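## Task

Move the foam block onto the coffee table located in the adjoining room. The robot must not tip over or finish leaning, or the task fails. If the block only stays there because the robot is still holding or propping it, the task is not complete.

## Robot and tools

Robot: a Hello Robot Stretch 3 in simulation. It has a two-wheel differential base (0.33 m long, 0.34 m wide) that cannot slide sideways, a mast with a lift, and one telescoping arm that reaches out to the robot's RIGHT side, ending in a wrist (yaw, pitch, roll) and a two-finger gripper. To shift the gripper forward or back, drive the base. Turns on the spot pivot about the wheel-axle midpoint, 0.05 m behind the front edge. With the arm in and the wrist folded, the turning sweep has radius 0.28 m; an unfolded, level wrist reaches past that circle.

Frames: the base frame has its origin on the floor between the drive wheels, x forward, y left, z up. hand_pose is reported in it, at the point where closed fingertips meet. The odometry frame is the base frame where the scene began; heading is positive to the left, range -3.142 to 3.142.

Cameras: head_camera and nav_camera are on the head and both follow head_pan_rad and head_tilt_rad; wrist_camera rides on the gripper. Every successful execute_actions result ends with one image from each camera.

Tool execute_actions, argument actions: a list run in order (empty list = just report). Each action may have robot, steps (integer 1 to 450 control steps at 30 per second, default 1) and until (only together with steps; ends the action early when all its conditions hold). An action with only steps just waits. robot is one of: a single command; a list of up to 8 commands/pauses run one after another ({"pause_s": s}, s at most 15 seconds); or {"stop": true}, which brakes everything and clears the queue.

A command may contain:
- base: an object with exactly one key. translate_m is a relative drive distance in metres along the current heading, forward positive, magnitude at most 1. rotate_rad is a relative turn in radians, counter-clockwise (left) positive, magnitude at most 3.2. Both count from where the base is when that command begins.
- joints: one flat object of absolute targets keyed by joint name; unnamed joints keep their old target. Ranges: lift_m 0 to 1.1 (arm height, m); arm_m 0 to 0.52 (extension, m); wrist_yaw_rad -1.345 to 4.42 (0 along the arm, positive swings toward the front, 3.0 folded over the base); wrist_pitch_rad -1.57 to 0.451 (0 level, negative tips fingers down); wrist_roll_rad -2.911 to 2.911; gripper_m -0.089 to 0.179 (larger is wider; actual fingertip gap is a bit smaller, 0 below 0.007); head_pan_rad -3.953 to 1.73 (0 ahead, positive left, -1.57 faces the arm); head_tilt_rad -1.53 to 0.419 (negative looks down).
- contact_limits: {"arm_m": effort percent 1 to 100}, a threshold for stopping the arm on contact; smaller is gentler.
Base and joint motions in one command begin together and keep running across later actions and your thinking time. A new command overrides at once and discards any older queue. Any invalid or out-of-range value rejects the entire call.

until conditions go under "robot" as field: [op, value] with ops =, !=, <, <=, >, >=, or a status word; {"robot": {"status": "ended"}} waits until nothing moves and no queue runs. "any" with status ended fires when the first motion ends. Because "done" allows a tolerance, never wait on an exact reading.

Tool zoom_image: camera (head_camera, nav_camera or wrist_camera) and region [x0, y0, x1, y1] in that camera's image pixels, top-left origin, no bigger than 504 by 504. Gives a sharper crop of the latest image.

Tool finished_scene: scene = number of the current scene. Ends it irreversibly and reports success; the next task follows.

Result lines: base_status and joint_status give each motion's state (moving, done, off_target, contact_stop, time_out, stopped, not_commanded, torque_fault); the base bracket shows distance moved by wheel count versus goal. joint_goals lists targets; measured_speeds gives speeds per second. refusals counts refused goals, queue shows idle/running/done/dropped/stopped, queue_left the unstarted commands. Lines starting refused:, dropped: or replaced: explain problems. robot.on_its_own appears when the robot changed a goal itself, a joint is slack or its servo is off, a motor shows unusual effort at rest, or base_tilt has drifted 3 degrees or more. lidar_m: 12 ranges in metres, 30-degree sectors starting straight ahead and going counter-clockwise (4th left, 7th behind, 10th right), in a plane 0.17 m up, so table tops are invisible. wrist_depth_mm and head_depth_mm are 7x7 median depth grids. motor_effort is per cent per motor, with peak in brackets. base_tilt is in degrees, forward and right positive.

Speed: the base is fast only when stowed (lift_m under 0.30, arm_m under 0.03, wrist_yaw_rad over 2.54); otherwise it is slowed to 0.10 m/s and 0.63 rad/s.

Gripping: command gripper_m below the object's width to grasp; open at least 0.02 beyond the touch value to let go. Neither the reading nor done proves a hold, so check the cameras.

What to avoid: fold or unfold the wrist only with lift_m between 0.32 and 0.95, wrist_pitch_rad -0.4, roll near 0; when yaw is below -0.4 keep pitch at -0.5 or lower. Pushing against something rigid with the gripper above about 0.45 m, pushing again after a contact_stop, driving while gripping or hooking something fixed, or snagging furniture (especially reversing) can tip the robot. If it leans, reverse the last move in small steps, free the gripper, and lower lift_m to about 0.2. Lower objects gently so nothing falls; keep the mug upright; release fully before finishing, and wait for all motion to end before calling finished_scene, since anything still moving is braked then.

Each tool is called after "Request:" in YAML: its name, and indented under it one key for each argument.

## Session

Request:
execute_actions:
  actions: []

Scene clock: 0.00 s.
robot.base_odometry: x=+0.000 y=+0.000 heading=+0.000 (m, m, rad; robot's odometry frame)
robot.turned_by_wheels: +0.000 (rad since the last result)
robot.turned_by_imu: +0.000 (rad since the last result)
robot.base_tilt: forward=-0.2 right=+1.2 (deg)
robot.lidar_m: 1.42 1.55 1.11 0.95 0.79 0.79 0.89 0.98 0.97 1.09 1.95 2.96
robot.head_depth_mm: 1956 2857 2985 2975 3038 3011 2232 / 1952 2963 3113 3110 3109 3092 2224 / 1927 2693 2780 2724 2729 2770 2244 / 1940 2411 2417 2414 2347 2307 1981 / 1935 2111 2082 2089 2090 1957 1084 / 1842 1898 1880 1873 1876 1548 1035 / 1726 1711 1705 1698 1690 1569 1039
robot.base_status: not_commanded
robot.joint_positions: lift_m=+0.591 arm_m=+0.000 wrist_yaw_rad=+3.057 wrist_pitch_rad=-0.621 wrist_roll_rad=-0.019 gripper_m=+0.037 head_pan_rad=+0.000 head_tilt_rad=-0.008
robot.joint_goals: lift_m=+0.591 arm_m=+0.000 wrist_yaw_rad=+3.057 wrist_pitch_rad=-0.621 wrist_roll_rad=-0.019 gripper_m=+0.037 head_pan_rad=+0.000 head_tilt_rad=-0.008
robot.joint_status: lift_m=not_commanded arm_m=not_commanded wrist_yaw_rad=not_commanded wrist_pitch_rad=not_commanded wrist_roll_rad=not_commanded gripper_m=not_commanded head_pan_rad=not_commanded head_tilt_rad=not_commanded
robot.measured_speeds: translate_m=+0.000 rotate_rad=+0.000 lift_m=+0.000 arm_m=+0.000 wrist_yaw_rad=+0.000 wrist_pitch_rad=+0.000 wrist_roll_rad=+0.000 head_pan_rad=+0.000 head_tilt_rad=+0.000
robot: refusals=0 queue=idle queue_left=0
robot.motor_effort: left_wheel=+0 right_wheel=+0 lift_m=+26 arm_m=+1 wrist_yaw_rad=+0 wrist_pitch_rad=+5 wrist_roll_rad=+0 gripper_m=+0 head_pan_rad=+1 head_tilt_rad=+2 (%)
robot.hand_pose: x=-0.0047 y=+0.0485 z=+0.5607 quat_wxyz=(+0.243, +0.675, +0.190, +0.670) (m; robot's base frame)
robot.wrist_depth_mm: 610 676 956 - - - - / 632 759 - - - - - / 684 836 - - - - - / 736 888 - - - - - / 776 873 859 898 871 846 852 / 770 766 756 742 789 748 745 / 661 682 - 689 654 663 658
pictures: head_camera (sideways: a quarter turn clockwise sets it upright), nav_camera (sideways: a quarter turn counterclockwise sets it upright), wrist_camera
Images, in order (width x height): head_camera 896x504, nav_camera 672x504, wrist_camera 644x364.

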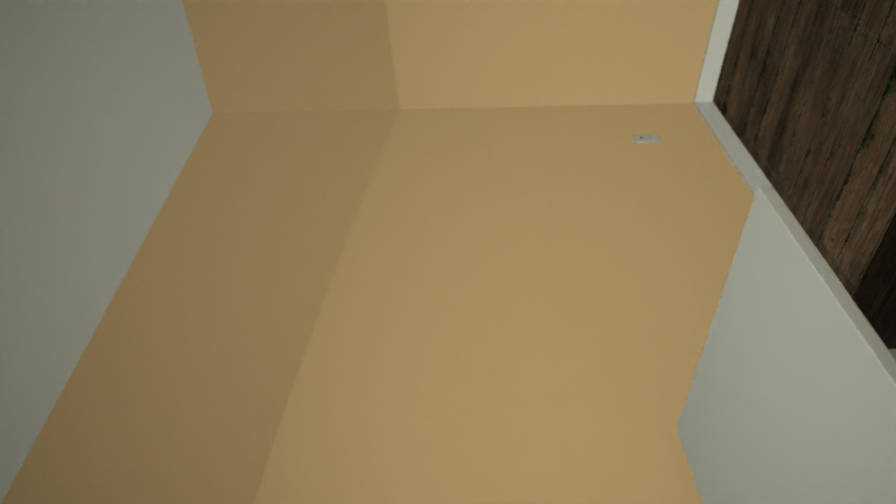

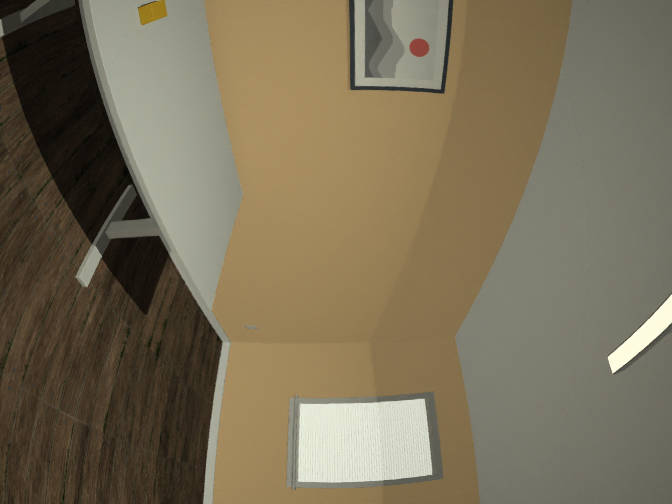

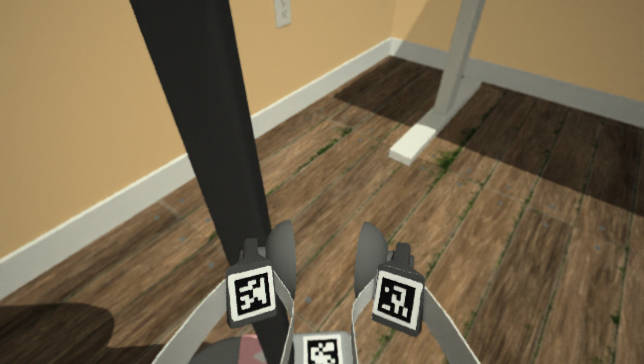

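Request:
execute_actions:
  actions:
    - {"robot":{"joints":{"head_pan_rad":0.9,"head_tilt_rad":-0.6}},"steps":450,"until":{"robot":{"status":"ended"}}}

Scene clock: 3.00 s.
robot.base_odometry: x=+0.000 y=+0.000 heading=+0.000 (m, m, rad; robot's odometry frame)
robot.turned_by_wheels: +0.000 (rad since the last result)
robot.turned_by_imu: +0.001 (rad since the last result)
robot.base_tilt: forward=-0.1 right=+1.3 (deg)
robot.lidar_m: 1.42 1.55 1.11 0.95 0.79 0.79 0.89 0.97 0.97 1.10 1.94 2.97
robot.head_depth_mm: 1294 1423 1468 1037 1756 1473 1243 / 1294 1434 1459 1029 1759 1470 1243 / 1295 1427 1451 1034 1749 1472 1254 / 1303 1429 1451 1031 1752 1465 1243 / 1292 1434 1450 1032 1753 1473 1246 / 1297 1436 1444 1032 1592 1428 1245 / 1307 1444 1545 1028 1734 1470 1248
robot.base_status: not_commanded
robot.joint_positions: lift_m=+0.591 arm_m=+0.000 wrist_yaw_rad=+3.057 wrist_pitch_rad=-0.621 wrist_roll_rad=-0.019 gripper_m=+0.037 head_pan_rad=+0.893 head_tilt_rad=-0.592
robot.joint_goals: lift_m=+0.591 arm_m=+0.000 wrist_yaw_rad=+3.057 wrist_pitch_rad=-0.621 wrist_roll_rad=-0.019 gripper_m=+0.037 head_pan_rad=+0.900 head_tilt_rad=-0.600
robot.joint_status: lift_m=not_commanded arm_m=not_commanded wrist_yaw_rad=not_commanded wrist_pitch_rad=not_commanded wrist_roll_rad=not_commanded gripper_m=not_commanded head_pan_rad=done head_tilt_rad=done
robot.measured_speeds: translate_m=+0.000 rotate_rad=+0.000 lift_m=+0.000 arm_m=+0.000 wrist_yaw_rad=+0.000 wrist_pitch_rad=+0.000 wrist_roll_rad=+0.000 head_pan_rad=+0.000 head_tilt_rad=+0.000
robot: refusals=0 queue=done queue_left=0
robot.motor_effort: left_wheel=+0(1) right_wheel=+0(1) lift_m=+25(25) arm_m=+1(0) wrist_yaw_rad=-1(0) wrist_pitch_rad=+5(5) wrist_roll_rad=+0(0) gripper_m=+1(0) head_pan_rad=+5(53) head_tilt_rad=-4(35) (%)
robot.hand_pose: x=-0.0047 y=+0.0485 z=+0.5607 quat_wxyz=(+0.243, +0.675, +0.190, +0.670) (m; robot's base frame)
robot.wrist_depth_mm: 611 690 990 - - - - / 637 721 - - - - - / 681 835 - - - - - / 721 885 - - - - - / 771 847 874 861 862 853 861 / 753 740 764 759 764 763 753 / 660 669 - 709 656 663 659
pictures: head_camera (sideways: a quarter turn clockwise sets it upright), nav_camera (sideways: a quarter turn counterclockwise sets it upright), wrist_camera
camera_calibration (this result's frames):
head_camera: T_world_to_cam=[[-0.379309, -0.417312, -0.825818, 1.09602], [-0.748426, 0.663163, 0.00864476, -0.00664544], [0.544044, 0.621342, -0.563871, 0.688903], [0, 0, 0, 1]] pos_world=[0.0359625, 0.0337438, 1.29362]
nav_camera: T_world_to_cam=[[0.355522, 0.425573, 0.832161, -1.03379], [0.786726, -0.616958, -0.0205943, 0.0737052], [0.504644, 0.662005, -0.554151, 0.678662], [0, 0, 0, 1]] pos_world=[-0.0329333, 0.036149, 1.23788]
wrist_camera: T_world_to_cam=[[0.999706, -0.0219261, 0.0103914, 0.00536934], [-0.00727846, -0.679534, -0.733608, 0.485897], [0.0231465, 0.733317, -0.679493, 0.506724], [0, 0, 0, 1]] pos_world=[-0.01356, -0.0412875, 0.700718]
Images, in order (width x height): head_camera 896x504, nav_camera 672x504, wrist_camera 644x364.

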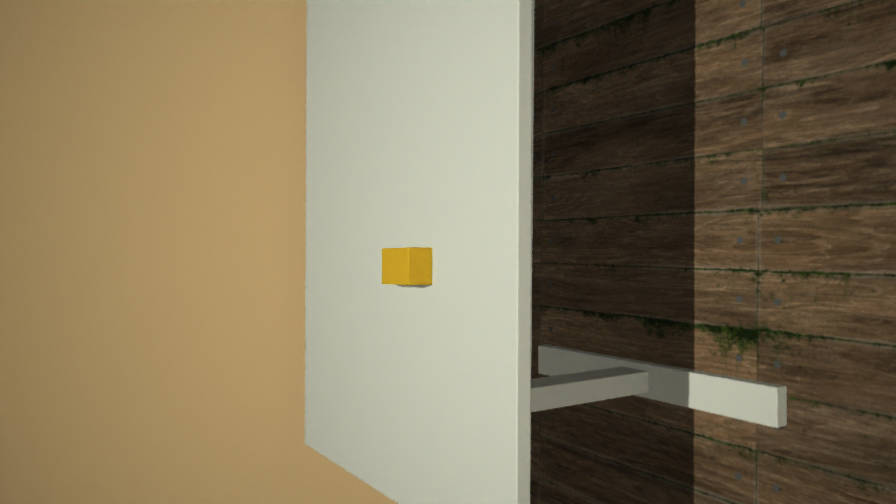

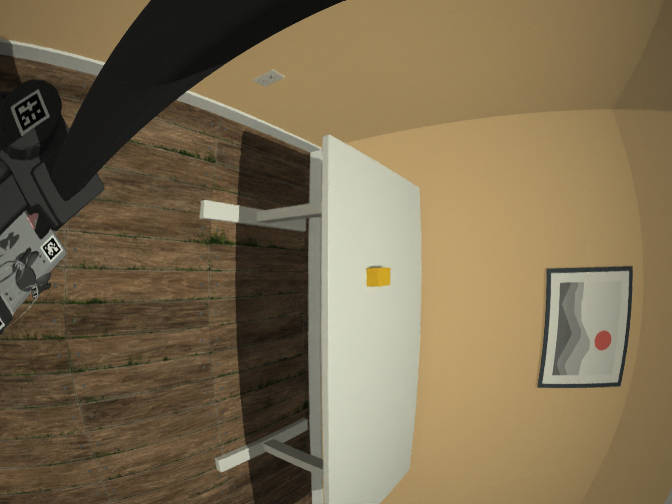

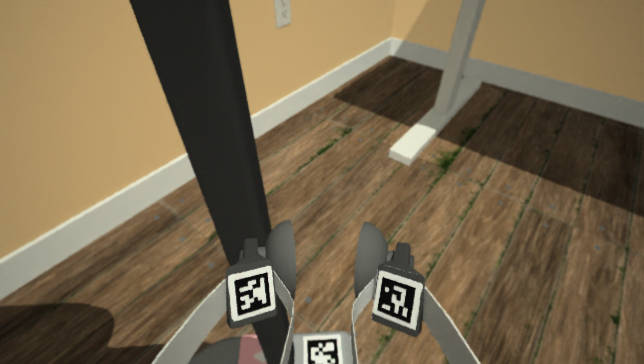

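Request:
execute_actions:
  actions:
    - {"robot":[{"base":{"rotate_rad":1.0},"joints":{"lift_m":0.86,"wrist_pitch_rad":-0.4,"wrist_roll_rad":0,"head_pan_rad":-2.6,"head_tilt_rad":-0.3}},{"base":{"translate_m":0.3},"joints":{"wrist_yaw_rad":0,"gripper_m":0.14}}],"steps":450,"until":{"robot":{"status":"ended"}}}

Scene clock: 20.93 s.
robot.base_odometry: x=+0.162 y=+0.252 heading=+1.000 (m, m, rad; robot's odometry frame)
robot.turned_by_wheels: +1.000 (rad since the last result)
robot.turned_by_imu: +1.008 (rad since the last result)
robot.base_tilt: forward=-0.2 right=+1.3 (deg)
robot.lidar_m: 0.81 0.92 0.75 0.74 0.82 1.27 1.27 1.40 2.32 3.00 1.25 1.26
robot.head_depth_mm: 1136 1192 1242 1301 1371 1440 1469 / 1209 1269 1332 1395 1474 1570 1532 / 1294 1356 1436 1511 1610 1715 1533 / 1393 1465 1543 1640 1761 1822 1529 / 1500 1600 1701 1905 2054 1934 1532 / 1749 1868 1967 2163 2340 1976 1528 / 1925 2051 2218 2414 2524 1944 1524
robot.base_status: done (translate_m +0.3000 of +0.3000)
robot.joint_positions: lift_m=+0.860 arm_m=+0.000 wrist_yaw_rad=+0.003 wrist_pitch_rad=-0.419 wrist_roll_rad=-0.004 gripper_m=+0.140 head_pan_rad=-2.593 head_tilt_rad=-0.310
robot.joint_goals: lift_m=+0.860 arm_m=+0.000 wrist_yaw_rad=+0.000 wrist_pitch_rad=-0.400 wrist_roll_rad=+0.000 gripper_m=+0.140 head_pan_rad=-2.600 head_tilt_rad=-0.300
robot.joint_status: lift_m=done arm_m=not_commanded wrist_yaw_rad=done wrist_pitch_rad=done wrist_roll_rad=done gripper_m=done head_pan_rad=done head_tilt_rad=done
robot.measured_speeds: translate_m=+0.000 rotate_rad=+0.000 lift_m=+0.000 arm_m=+0.000 wrist_yaw_rad=+0.000 wrist_pitch_rad=+0.000 wrist_roll_rad=+0.000 head_pan_rad=+0.000 head_tilt_rad=+0.000
robot: refusals=0 queue=done queue_left=0
robot.motor_effort: left_wheel=-4(8) right_wheel=+4(8) lift_m=+30(31) arm_m=+0(0) wrist_yaw_rad=-3(3) wrist_pitch_rad=+7(7) wrist_roll_rad=+2(5) gripper_m=+0(83) head_pan_rad=-4(51) head_tilt_rad=+5(27) (%)
robot.hand_pose: x=-0.0209 y=-0.3695 z=+0.8722 quat_wxyz=(+0.693, +0.149, -0.690, -0.146) (m; robot's base frame)
robot.wrist_depth_mm: - - - - - - - / - - - - - - - / 702 696 - - - - - / 521 - - - - - - / - - - - - - - / - - - - - - - / - - - - - - -
pictures: head_camera (sideways: a quarter turn clockwise sets it upright), nav_camera (sideways: a quarter turn counterclockwise sets it upright), wrist_camera
camera_calibration (this result's frames):
head_camera: T_world_to_cam=[[0.282502, 0.133263, -0.949965, 1.25393], [0.484506, -0.874526, 0.021403, -0.0307817], [-0.827917, -0.466311, -0.311622, 0.369034], [0, 0, 0, 1]] pos_world=[-0.0337955, -0.0219379, 1.30685]
nav_camera: T_world_to_cam=[[-0.261674, -0.148317, 0.953692, -1.18858], [-0.536961, 0.843452, -0.0161588, 0.0760119], [-0.801997, -0.516324, -0.30035, 0.35637], [0, 0, 0, 1]] pos_world=[0.0156031, -0.0563965, 1.2418]
wrist_camera: T_world_to_cam=[[-0.998379, -0.0562065, 0.00899008, -0.0440977], [-0.0368246, 0.517352, -0.85498, 0.977691], [0.0434044, -0.853925, -0.518583, 0.298871], [0, 0, 0, 1]] pos_world=[-0.0209954, -0.253076, 0.991292]
Images, in order (width x height): head_camera 896x504, nav_camera 672x504, wrist_camera 644x364.

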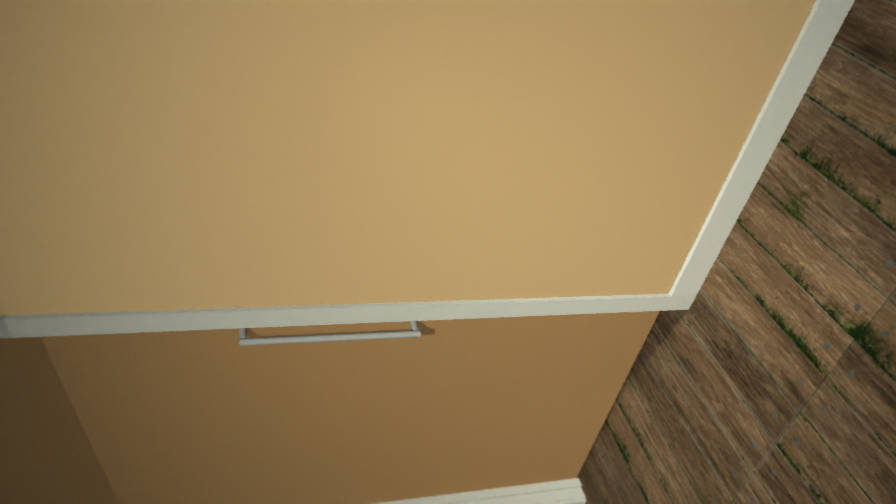

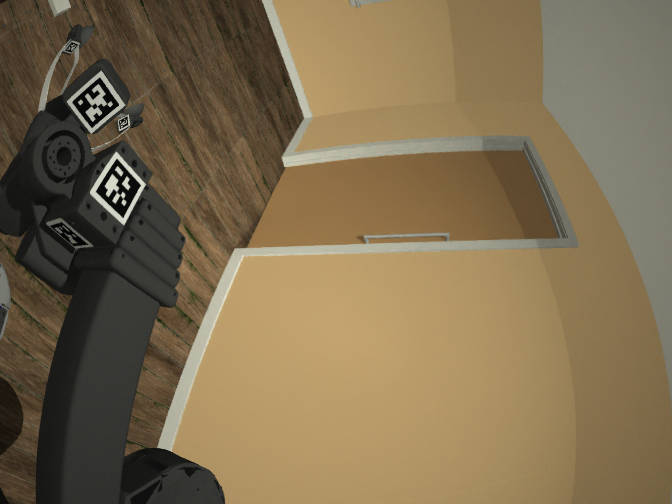

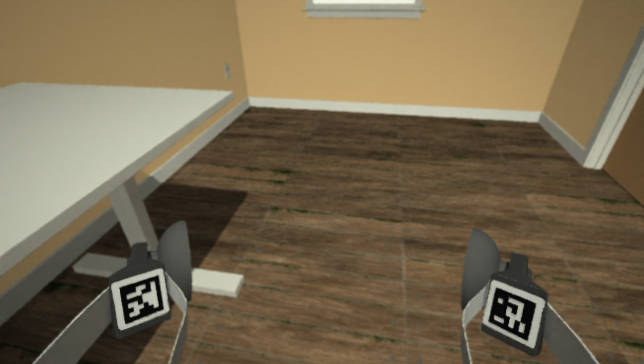

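Request:
zoom_image:
  camera: "nav_camera"
  region: [220, 100, 600, 280]

Request:
zoom_image:
  camera: "head_camera"
  region: [200, 280, 704, 504]

Region (220, 100, 600, 280) of nav_camera's 672x504 image, scaled by 1.326, with more detail than that image has; it fills the top 239 rows of this view, and the rest is white.

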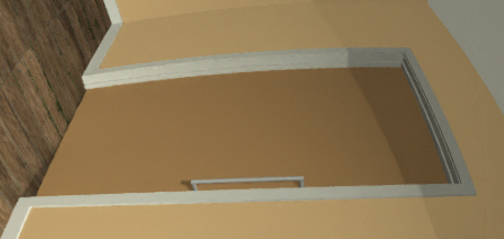

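Region (200, 280, 704, 504) of head_camera's 896x504 image, scaled by 1.000.

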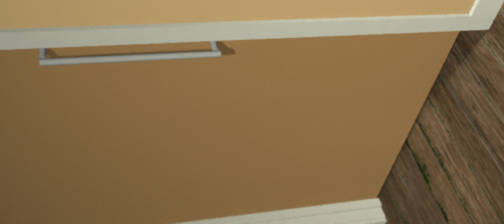

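Request:
execute_actions:
  actions:
    - {"robot":{"base":{"rotate_rad":1.40},"joints":{"head_pan_rad":-1.57,"head_tilt_rad":-0.8,"arm_m":0.12,"wrist_pitch_rad":-0.5}},"steps":450,"until":{"robot":{"status":"ended"}}}

Scene clock: 33.90 s.
robot.base_odometry: x=+0.162 y=+0.252 heading=+2.400 (m, m, rad; robot's odometry frame)
robot.turned_by_wheels: +1.400 (rad since the last result)
robot.turned_by_imu: +1.406 (rad since the last result)
robot.base_tilt: forward=-0.2 right=+1.5 (deg)
robot.lidar_m: 0.74 0.77 1.04 1.27 1.31 1.89 3.01 1.25 1.30 1.25 0.82 0.77
robot.head_depth_mm: 1105 1215 993 - - 1258 1138 / 1103 1200 993 - - 1306 1148 / 1096 1190 989 - - 1312 1150 / 1093 1188 988 - - 1313 1149 / 1083 1194 990 816 1413 1311 1151 / 1075 1180 983 793 714 1281 1151 / 1063 1178 979 790 716 1301 1144
robot.base_status: done (rotate_rad +1.3999 of +1.4000)
robot.joint_positions: lift_m=+0.860 arm_m=+0.120 wrist_yaw_rad=+0.002 wrist_pitch_rad=-0.513 wrist_roll_rad=-0.004 gripper_m=+0.140 head_pan_rad=-1.577 head_tilt_rad=-0.790
robot.joint_goals: lift_m=+0.860 arm_m=+0.120 wrist_yaw_rad=+0.000 wrist_pitch_rad=-0.500 wrist_roll_rad=+0.000 gripper_m=+0.140 head_pan_rad=-1.570 head_tilt_rad=-0.800
robot.joint_status: lift_m=done arm_m=done wrist_yaw_rad=done wrist_pitch_rad=done wrist_roll_rad=done gripper_m=done head_pan_rad=done head_tilt_rad=done
robot.measured_speeds: translate_m=+0.000 rotate_rad=+0.000 lift_m=+0.000 arm_m=+0.000 wrist_yaw_rad=+0.000 wrist_pitch_rad=+0.000 wrist_roll_rad=+0.000 head_pan_rad=+0.000 head_tilt_rad=+0.000
robot: refusals=0 queue=done queue_left=0
robot.motor_effort: left_wheel=-3(10) right_wheel=+4(9) lift_m=+30(30) arm_m=+3(2) wrist_yaw_rad=-1(2) wrist_pitch_rad=+5(6) wrist_roll_rad=+3(2) gripper_m=+0(1) head_pan_rad=+5(52) head_tilt_rad=-5(35) (%)
robot.hand_pose: x=-0.0212 y=-0.4761 z=+0.8518 quat_wxyz=(+0.686, +0.180, -0.682, -0.179) (m; robot's base frame)
robot.wrist_depth_mm: 801 804 796 802 793 813 793 / 868 859 750 733 736 734 716 / 854 558 546 532 539 530 531 / 435 432 430 390 422 425 417 / 360 369 355 353 351 357 347 / 304 - 300 296 299 - 295 / 271 255 264 260 260 252 258
pictures: head_camera (sideways: a quarter turn clockwise sets it upright), nav_camera (sideways: a quarter turn counterclockwise sets it upright), wrist_camera
camera_calibration (this result's frames):
head_camera: T_world_to_cam=[[0.0380048, 0.714176, -0.698934, 0.928087], [0.998546, -0.0538949, -0.000773873, -0.00503897], [-0.0382216, -0.697889, -0.715186, 0.889285], [0, 0, 0, 1]] pos_world=[0.00374988, -0.0424663, 1.28467]
nav_camera: T_world_to_cam=[[-0.0142545, -0.707247, 0.706823, -0.868161], [-0.999738, -0.00258443, -0.0227477, 0.0874006], [0.017915, -0.706962, -0.707025, 0.880493], [0, 0, 0, 1]] pos_world=[0.0592285, 0.00869631, 1.23815]
wrist_camera: T_world_to_cam=[[-0.99845, -0.0555251, 0.00380008, -0.045451], [-0.0361503, 0.595109, -0.802831, 1.00797], [0.0423158, -0.801724, -0.596194, 0.28821], [0, 0, 0, 1]] pos_world=[-0.0211378, -0.371313, 0.981235]
Images, in order (width x height): head_camera 896x504, nav_camera 672x504, wrist_camera 644x364.

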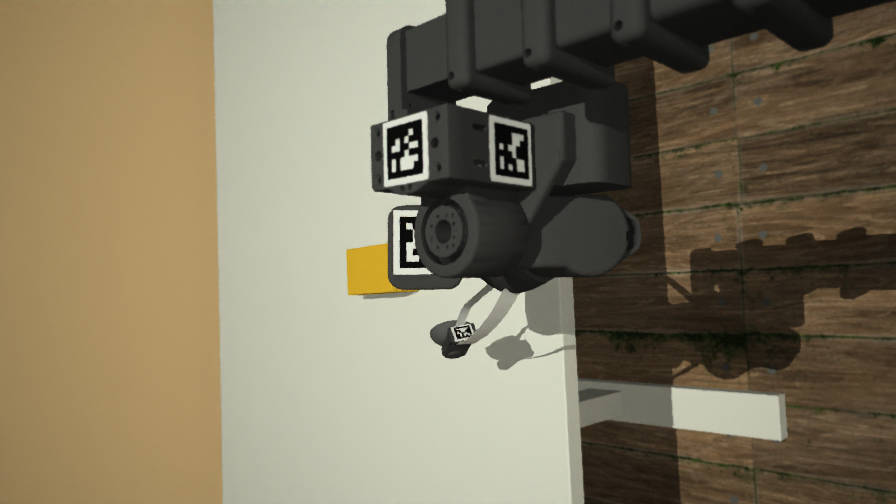

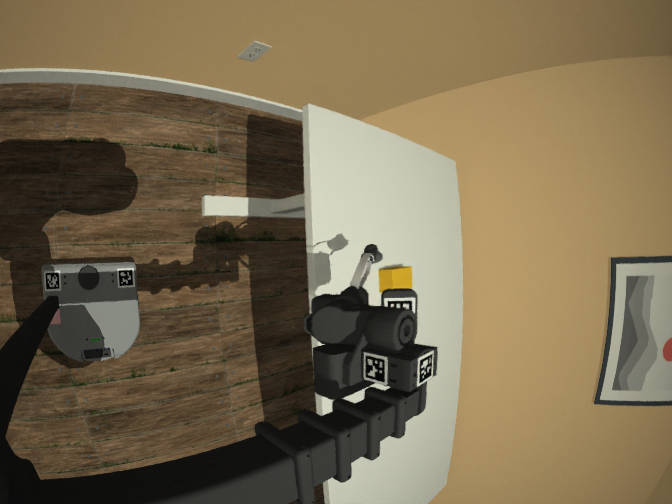

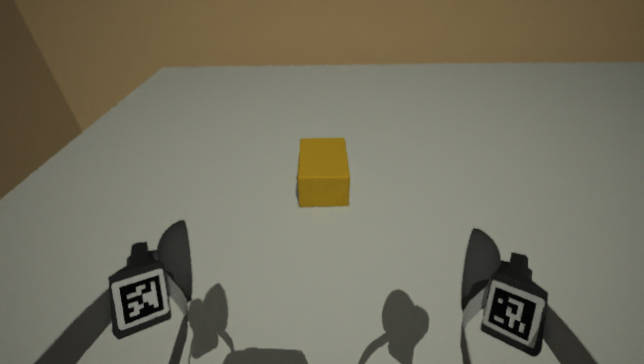

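Request:
execute_actions:
  actions:
    - {"robot":{"base":{"translate_m":0.012},"joints":{"arm_m":0.34,"lift_m":0.78}},"steps":450,"until":{"robot":{"status":"ended"}}}

Scene clock: 40.07 s.
robot.base_odometry: x=+0.153 y=+0.261 heading=+2.400 (m, m, rad; robot's odometry frame)
robot.turned_by_wheels: +0.000 (rad since the last result)
robot.turned_by_imu: +0.002 (rad since the last result)
robot.base_tilt: forward=-0.2 right=+1.4 (deg)
robot.lidar_m: 0.73 0.76 1.03 1.27 1.31 1.76 3.01 1.25 1.31 1.25 0.81 0.76
robot.head_depth_mm: 1110 1209 996 801 724 - - / 1097 1208 1025 - 1448 1293 1154 / 1097 1195 1083 769 1428 1300 1149 / 1093 1185 1060 757 1419 1308 1146 / 1075 1192 988 798 1416 1304 1153 / 1073 1192 984 794 715 1279 1150 / 1068 1182 982 793 717 1296 1137
robot.base_status: done (translate_m +0.0120 of +0.0120)
robot.joint_positions: lift_m=+0.780 arm_m=+0.340 wrist_yaw_rad=+0.002 wrist_pitch_rad=-0.514 wrist_roll_rad=-0.004 gripper_m=+0.140 head_pan_rad=-1.577 head_tilt_rad=-0.790
robot.joint_goals: lift_m=+0.780 arm_m=+0.340 wrist_yaw_rad=+0.000 wrist_pitch_rad=-0.500 wrist_roll_rad=+0.000 gripper_m=+0.140 head_pan_rad=-1.570 head_tilt_rad=-0.800
robot.joint_status: lift_m=done arm_m=done wrist_yaw_rad=done wrist_pitch_rad=done wrist_roll_rad=done gripper_m=done head_pan_rad=done head_tilt_rad=done
robot.measured_speeds: translate_m=+0.000 rotate_rad=+0.000 lift_m=+0.000 arm_m=+0.000 wrist_yaw_rad=+0.000 wrist_pitch_rad=+0.000 wrist_roll_rad=+0.000 head_pan_rad=+0.000 head_tilt_rad=+0.000
robot: refusals=0 queue=done queue_left=0
robot.motor_effort: left_wheel=-4(6) right_wheel=+4(10) lift_m=+20(30) arm_m=+3(4) wrist_yaw_rad=-1(1) wrist_pitch_rad=+5(5) wrist_roll_rad=+2(2) gripper_m=+1(1) head_pan_rad=+5(3) head_tilt_rad=-5(5) (%)
robot.hand_pose: x=-0.0212 y=-0.6959 z=+0.7720 quat_wxyz=(+0.685, +0.181, -0.682, -0.179) (m; robot's base frame)
robot.wrist_depth_mm: 606 602 615 607 594 600 596 / 665 517 520 511 508 499 496 / 380 384 374 375 369 365 368 / 301 298 294 295 291 294 288 / 246 253 246 182 244 245 241 / 209 - 207 156 200 - 204 / - 177 180 143 171 174 178
pictures: head_camera (sideways: a quarter turn clockwise sets it upright), nav_camera (sideways: a quarter turn counterclockwise sets it upright), wrist_camera
camera_calibration (this result's frames):
head_camera: T_world_to_cam=[[0.038005, 0.71418, -0.69893, 0.928081], [0.998546, -0.0538952, -0.000774141, -0.00503863], [-0.0382219, -0.697885, -0.71519, 0.88929], [0, 0, 0, 1]] pos_world=[0.00374987, -0.0424662, 1.28467]
nav_camera: T_world_to_cam=[[-0.0142548, -0.707251, 0.706819, -0.868156], [-0.999738, -0.00258395, -0.0227477, 0.0874006], [0.0179147, -0.706958, -0.707029, 0.880498], [0, 0, 0, 1]] pos_world=[0.0592285, 0.00869665, 1.23815]
wrist_camera: T_world_to_cam=[[-0.998464, -0.0552943, 0.00345864, -0.0569459], [-0.0357843, 0.59599, -0.802194, 1.07488], [0.0422955, -0.801086, -0.597053, 0.0655203], [0, 0, 0, 1]] pos_world=[-0.0211658, -0.591278, 0.901579]
Images, in order (width x height): head_camera 896x504, nav_camera 672x504, wrist_camera 644x364.

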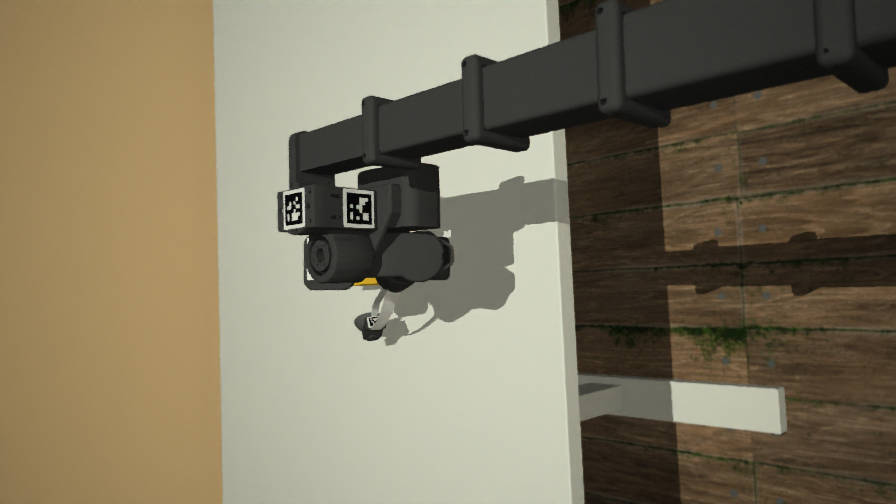

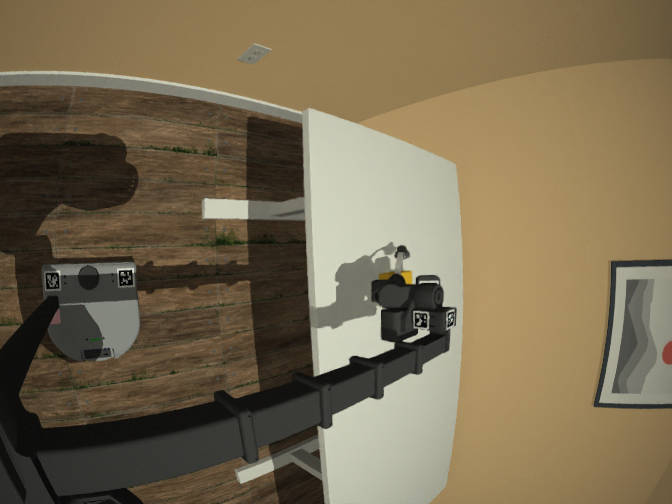

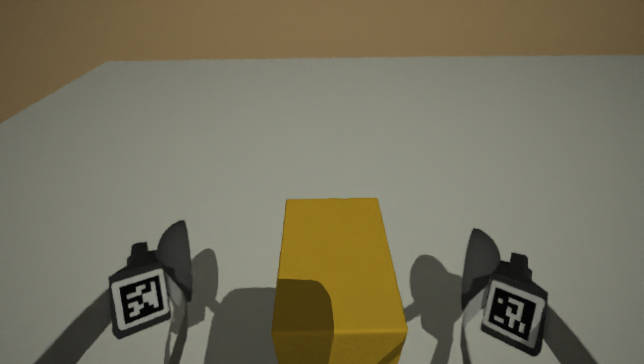

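Request:
execute_actions:
  actions:
    - {"robot":[{"joints":{"arm_m":0.352,"lift_m":0.758}},{"joints":{"gripper_m":0.02}}],"steps":450,"until":{"robot":{"status":"ended"}}}

Scene clock: 44.80 s.
robot.base_odometry: x=+0.153 y=+0.261 heading=+2.400 (m, m, rad; robot's odometry frame)
robot.turned_by_wheels: +0.000 (rad since the last result)
robot.turned_by_imu: +0.001 (rad since the last result)
robot.base_tilt: forward=-0.1 right=+1.3 (deg)
robot.lidar_m: 0.73 0.76 1.02 1.27 1.31 1.77 3.02 1.26 1.30 1.25 0.81 0.76
robot.head_depth_mm: 1109 1216 994 800 720 - - / 1097 1209 992 833 - 1293 1151 / 1094 1191 1065 759 1421 1320 1151 / 1086 1189 1062 753 1430 1306 1149 / 1079 1191 987 792 1426 1307 1144 / 1073 1190 981 794 714 1280 1141 / 1067 1176 980 792 713 1296 1142
robot.base_status: done (translate_m +0.0120 of +0.0120)
robot.joint_positions: lift_m=+0.758 arm_m=+0.352 wrist_yaw_rad=+0.001 wrist_pitch_rad=-0.512 wrist_roll_rad=-0.004 gripper_m=+0.021 head_pan_rad=-1.577 head_tilt_rad=-0.790
robot.joint_goals: lift_m=+0.758 arm_m=+0.352 wrist_yaw_rad=+0.000 wrist_pitch_rad=-0.500 wrist_roll_rad=+0.000 gripper_m=+0.020 head_pan_rad=-1.570 head_tilt_rad=-0.800
robot.joint_status: lift_m=done arm_m=done wrist_yaw_rad=done wrist_pitch_rad=done wrist_roll_rad=done gripper_m=done head_pan_rad=done head_tilt_rad=done
robot.measured_speeds: translate_m=+0.000 rotate_rad=+0.000 lift_m=+0.000 arm_m=+0.000 wrist_yaw_rad=+0.000 wrist_pitch_rad=+0.000 wrist_roll_rad=+0.000 head_pan_rad=+0.000 head_tilt_rad=+0.000
robot: refusals=0 queue=done queue_left=0
robot.motor_effort: left_wheel=-4(4) right_wheel=+4(3) lift_m=+20(20) arm_m=+3(4) wrist_yaw_rad=-2(1) wrist_pitch_rad=+5(5) wrist_roll_rad=+2(2) gripper_m=-15(90) head_pan_rad=+4(5) head_tilt_rad=-5(6) (%)
robot.hand_pose: x=-0.0213 y=-0.7081 z=+0.7503 quat_wxyz=(+0.686, +0.180, -0.682, -0.179) (m; robot's base frame)
robot.wrist_depth_mm: 596 591 605 608 606 585 584 / 512 464 461 447 450 433 438 / 340 333 334 327 330 322 326 / 266 262 263 182 259 255 254 / 220 216 216 153 213 212 213 / 185 184 135 130 134 181 180 / 160 160 156 120 150 156 157
pictures: head_camera (sideways: a quarter turn clockwise sets it upright), nav_camera (sideways: a quarter turn counterclockwise sets it upright), wrist_camera
camera_calibration (this result's frames):
head_camera: T_world_to_cam=[[0.0380048, 0.71418, -0.69893, 0.928081], [0.998546, -0.0538948, -0.000774143, -0.00503862], [-0.0382216, -0.697885, -0.71519, 0.88929], [0, 0, 0, 1]] pos_world=[0.00374988, -0.0424662, 1.28467]
nav_camera: T_world_to_cam=[[-0.0142545, -0.707251, 0.706819, -0.868156], [-0.999738, -0.0025843, -0.0227477, 0.0874006], [0.017915, -0.706958, -0.707029, 0.880498], [0, 0, 0, 1]] pos_world=[0.0592285, 0.00869667, 1.23815]
wrist_camera: T_world_to_cam=[[-0.998492, -0.0547807, 0.00354498, -0.0573566], [-0.0354812, 0.594747, -0.80313, 1.06461], [0.0418876, -0.802044, -0.595794, 0.0411479], [0, 0, 0, 1]] pos_world=[-0.0212201, -0.603311, 0.879736]
Images, in order (width x height): head_camera 896x504, nav_camera 672x504, wrist_camera 644x364.

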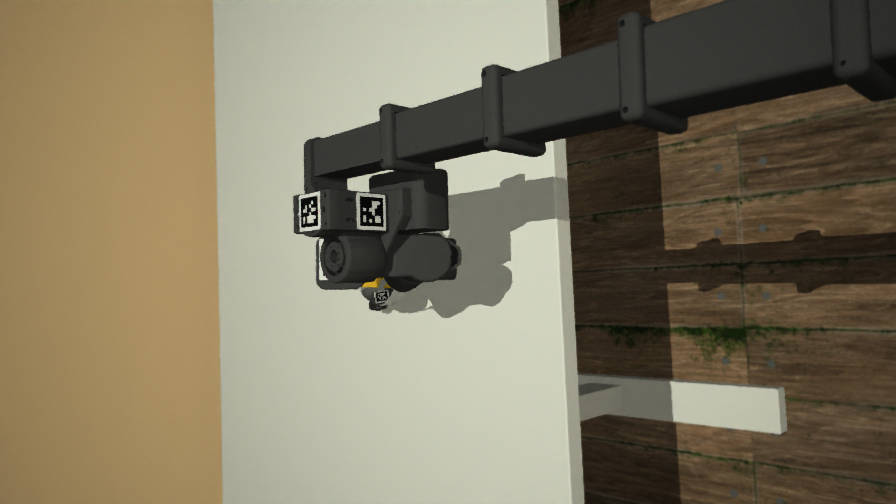

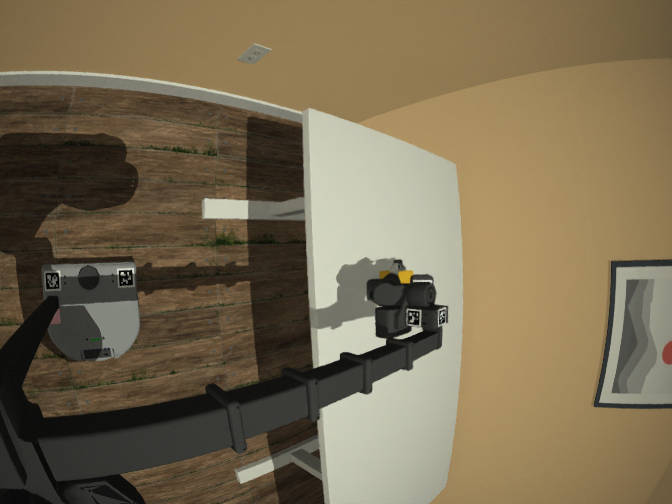

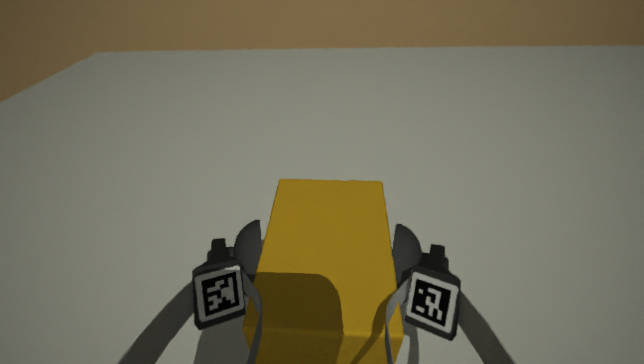

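Request:
execute_actions:
  actions:
    - {"robot":{"joints":{"lift_m":0.82}},"steps":200,"until":{"robot":{"lift_m":[">",0.795]}}}
    - {"robot":{"base":{"rotate_rad":-0.427},"joints":{"arm_m":0.0,"wrist_pitch_rad":-0.4,"wrist_yaw_rad":3.0,"head_pan_rad":-3.14,"head_tilt_rad":-0.5}},"steps":300,"until":{"robot":{"base_status":["!=","moving"]}}}
    - {"robot":{"base":{"translate_m":-0.5}},"steps":300,"until":{"robot":{"arm_m":["<",0.1],"wrist_yaw_rad":[">",1.8]}}}
    - {"robot":{"joints":{"lift_m":0.28}},"steps":300,"until":{"robot":{"lift_m":["<",0.295]}}}

Scene clock: 62.17 s.
robot.base_odometry: x=+0.349 y=-0.200 heading=+1.973 (m, m, rad; robot's odometry frame)
robot.turned_by_wheels: -0.427 (rad since the last result)
robot.turned_by_imu: -0.428 (rad since the last result)
robot.base_tilt: forward=-0.2 right=+1.3 (deg)
robot.lidar_m: 1.20 1.18 1.26 1.08 1.06 1.12 1.76 2.57 1.92 1.13 1.46 1.20
robot.head_depth_mm: 1356 1428 1517 1611 1709 1563 1301 / 1526 1633 1748 1877 1916 1581 1306 / 1736 1882 2038 2235 1967 1579 1310 / 1940 2117 2312 2458 1988 1578 1305 / 2305 2467 2779 2674 1981 1577 1307 / 2269 2455 2688 2682 1969 1586 1310 / 2166 2312 2531 2604 2002 1579 1315
robot.base_status: moving (translate_m -0.5000 of -0.5000)
robot.joint_positions: lift_m=+0.293 arm_m=+0.001 wrist_yaw_rad=+2.998 wrist_pitch_rad=-0.422 wrist_roll_rad=-0.002 gripper_m=+0.021 head_pan_rad=-3.133 head_tilt_rad=-0.507
robot.joint_goals: lift_m=+0.280 arm_m=+0.000 wrist_yaw_rad=+3.000 wrist_pitch_rad=-0.400 wrist_roll_rad=+0.000 gripper_m=+0.020 head_pan_rad=-3.140 head_tilt_rad=-0.500
robot.joint_status: lift_m=moving arm_m=moving wrist_yaw_rad=moving wrist_pitch_rad=moving wrist_roll_rad=done gripper_m=done head_pan_rad=done head_tilt_rad=done
robot.measured_speeds: translate_m=+0.000 rotate_rad=+0.000 lift_m=-0.075 arm_m=+0.000 wrist_yaw_rad=+0.000 wrist_pitch_rad=+0.000 wrist_roll_rad=+0.000 head_pan_rad=+0.000 head_tilt_rad=+0.000
robot: refusals=0 queue=running queue_left=0
robot.motor_effort: left_wheel=+4(8) right_wheel=-5(10) lift_m=+20(31) arm_m=-2(3) wrist_yaw_rad=-1(3) wrist_pitch_rad=+9(9) wrist_roll_rad=+1(2) gripper_m=-16(16) head_pan_rad=-4(56) head_tilt_rad=+4(26) (%)
robot.hand_pose: x=+0.0109 y=+0.0760 z=+0.3050 quat_wxyz=(+0.198, +0.699, +0.098, +0.680) (m; robot's base frame)
robot.wrist_depth_mm: 759 - - - - - 896 / 797 - - - - - 923 / 872 919 - - - - 919 / 788 806 780 181 774 788 779 / 647 634 645 152 620 610 607 / 538 526 - 131 134 522 508 / 453 - - 121 414 437 437
pictures: head_camera (sideways: a quarter turn clockwise sets it upright), nav_camera (sideways: a quarter turn counterclockwise sets it upright), wrist_camera
camera_calibration (this result's frames):
head_camera: T_world_to_cam=[[0.490922, -0.029403, -0.870707, 1.14924], [-0.0374766, -0.999218, 0.0126126, -0.0161492], [-0.870397, 0.0264393, -0.49164, 0.603553], [0, 0, 0, 1]] pos_world=[-0.0394634, 0.00169715, 1.29759]
nav_camera: T_world_to_cam=[[-0.481721, 0.00577412, 0.876306, -1.08625], [-0.0233364, 0.999539, -0.0194146, 0.077113], [-0.876014, -0.0298022, -0.481364, 0.592381], [0, 0, 0, 1]] pos_world=[-0.0025363, -0.053151, 1.23854]
wrist_camera: T_world_to_cam=[[0.995833, -0.0909135, 0.00721202, -0.000702265], [-0.0412323, -0.519355, -0.853563, 0.34186], [0.0813461, 0.849709, -0.520939, 0.254574], [0, 0, 0, 1]] pos_world=[-0.00591358, -0.0388309, 0.424422]
Images, in order (width x height): head_camera 896x504, nav_camera 672x504, wrist_camera 644x364.

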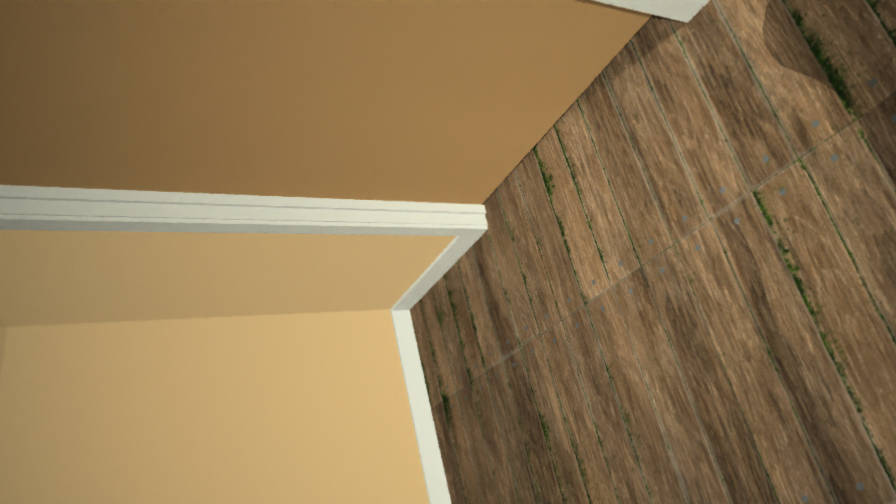

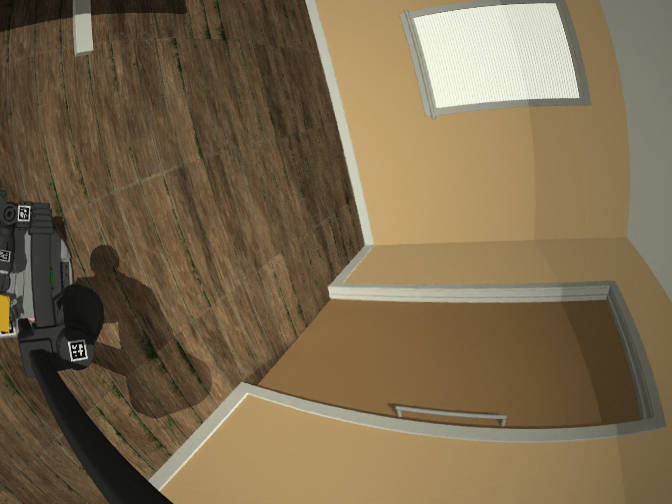

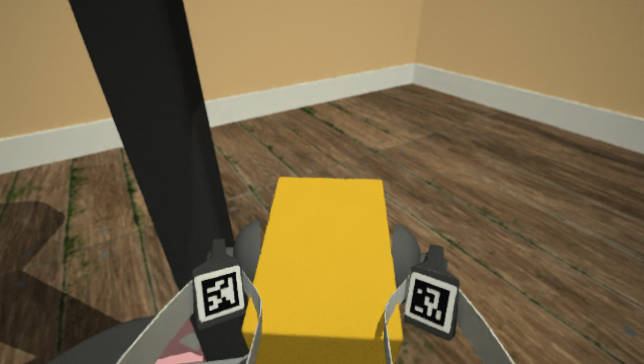

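Request:
execute_actions:
  actions:
    - {"robot":{"base":{"translate_m":-1.0}},"steps":300,"until":{"robot":{"translate_m":["<",-0.31]}}}
    - {"robot":[{"base":{"translate_m":-1.0},"joints":{"head_pan_rad":0,"head_tilt_rad":-0.6}},{"base":{"rotate_rad":1.99}}],"steps":450,"until":{"robot":{"status":"ended"}}}

Scene clock: 72.07 s.
robot.base_odometry: x=+0.864 y=-1.411 heading=-2.320 (m, m, rad; robot's odometry frame)
robot.turned_by_wheels: +1.990 (rad since the last result)
robot.turned_by_imu: +1.986 (rad since the last result)
robot.base_tilt: forward=-0.1 right=+1.5 (deg)
robot.lidar_m: 0.57 0.59 0.78 1.40 1.43 1.91 2.02 1.68 2.43 2.27 0.73 0.60
robot.head_depth_mm: 466 515 575 653 759 887 995 / 461 509 568 643 746 880 1073 / 456 505 563 635 732 865 1047 / 452 499 557 630 721 849 1035 / 448 495 549 620 715 837 1009 / 445 489 545 614 703 824 990 / 441 485 537 605 692 809 972
robot.base_status: done (rotate_rad +1.9899 of +1.9900)
robot.joint_positions: lift_m=+0.280 arm_m=+0.001 wrist_yaw_rad=+2.998 wrist_pitch_rad=-0.422 wrist_roll_rad=-0.002 gripper_m=+0.021 head_pan_rad=-0.007 head_tilt_rad=-0.593
robot.joint_goals: lift_m=+0.280 arm_m=+0.000 wrist_yaw_rad=+3.000 wrist_pitch_rad=-0.400 wrist_roll_rad=+0.000 gripper_m=+0.020 head_pan_rad=+0.000 head_tilt_rad=-0.600
robot.joint_status: lift_m=done arm_m=done wrist_yaw_rad=done wrist_pitch_rad=done wrist_roll_rad=done gripper_m=done head_pan_rad=done head_tilt_rad=done
robot.measured_speeds: translate_m=+0.000 rotate_rad=+0.000 lift_m=+0.000 arm_m=+0.000 wrist_yaw_rad=+0.000 wrist_pitch_rad=+0.000 wrist_roll_rad=+0.000 head_pan_rad=+0.000 head_tilt_rad=+0.000
robot: refusals=0 queue=done queue_left=0
robot.motor_effort: left_wheel=-3(10) right_wheel=+3(14) lift_m=+21(20) arm_m=-2(1) wrist_yaw_rad=+1(2) wrist_pitch_rad=+8(8) wrist_roll_rad=+1(1) gripper_m=-16(16) head_pan_rad=+6(52) head_tilt_rad=-3(18) (%)
robot.hand_pose: x=+0.0108 y=+0.0760 z=+0.2920 quat_wxyz=(+0.198, +0.699, +0.099, +0.680) (m; robot's base frame)
robot.wrist_depth_mm: - - - - - 681 550 / - - - - - 722 560 / - - - - 955 778 575 / 802 776 771 180 747 746 586 / 628 614 637 151 596 610 578 / 510 503 - 130 134 496 493 / 457 - - 121 402 431 427
pictures: head_camera (sideways: a quarter turn clockwise sets it upright), nav_camera (sideways: a quarter turn counterclockwise sets it upright), wrist_camera
camera_calibration (this result's frames):
head_camera: T_world_to_cam=[[-0.563754, 0.0375682, -0.825088, 1.09619], [0.0539767, 0.998505, 0.00858385, -0.0114608], [0.824177, -0.0396963, -0.564939, 0.688584], [0, 0, 0, 1]] pos_world=[0.0510852, -0.00240393, 1.29356]
nav_camera: T_world_to_cam=[[0.55544, -0.0138022, 0.831442, -1.03407], [0.00600948, -0.99977, -0.0206111, 0.0784894], [0.831535, 0.0164447, -0.555229, 0.67807], [0, 0, 0, 1]] pos_world=[0.0100552, 0.0530481, 1.23787]
wrist_camera: T_world_to_cam=[[0.99586, -0.0906099, 0.00721521, -0.000565063], [-0.0410712, -0.519368, -0.853563, 0.330768], [0.0810886, 0.849734, -0.520939, 0.247802], [0, 0, 0, 1]] pos_world=[-0.00594618, -0.0388269, 0.411425]
Images, in order (width x height): head_camera 896x504, nav_camera 672x504, wrist_camera 644x364.

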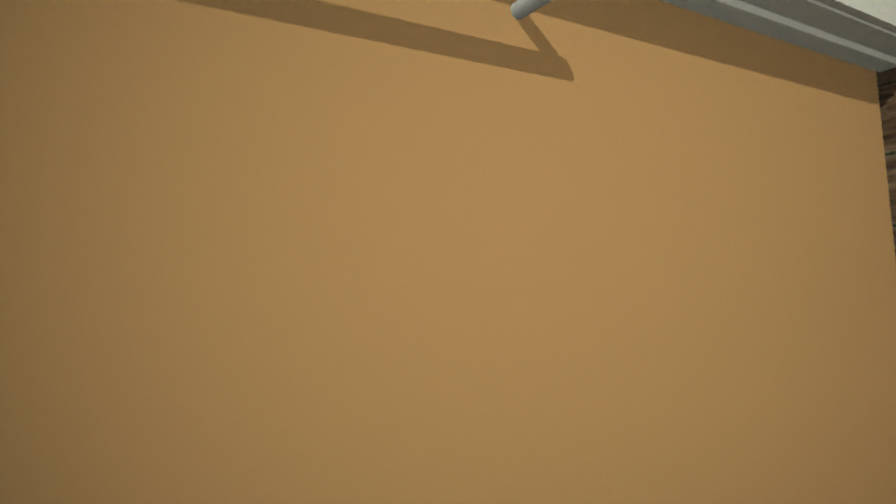

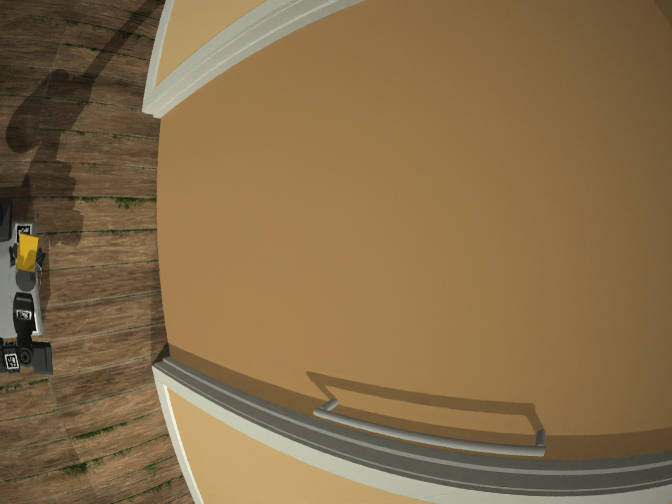

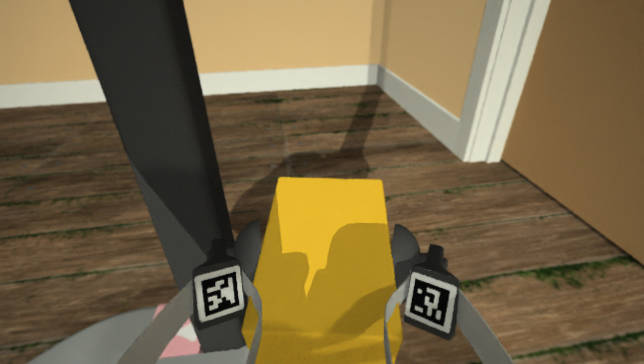

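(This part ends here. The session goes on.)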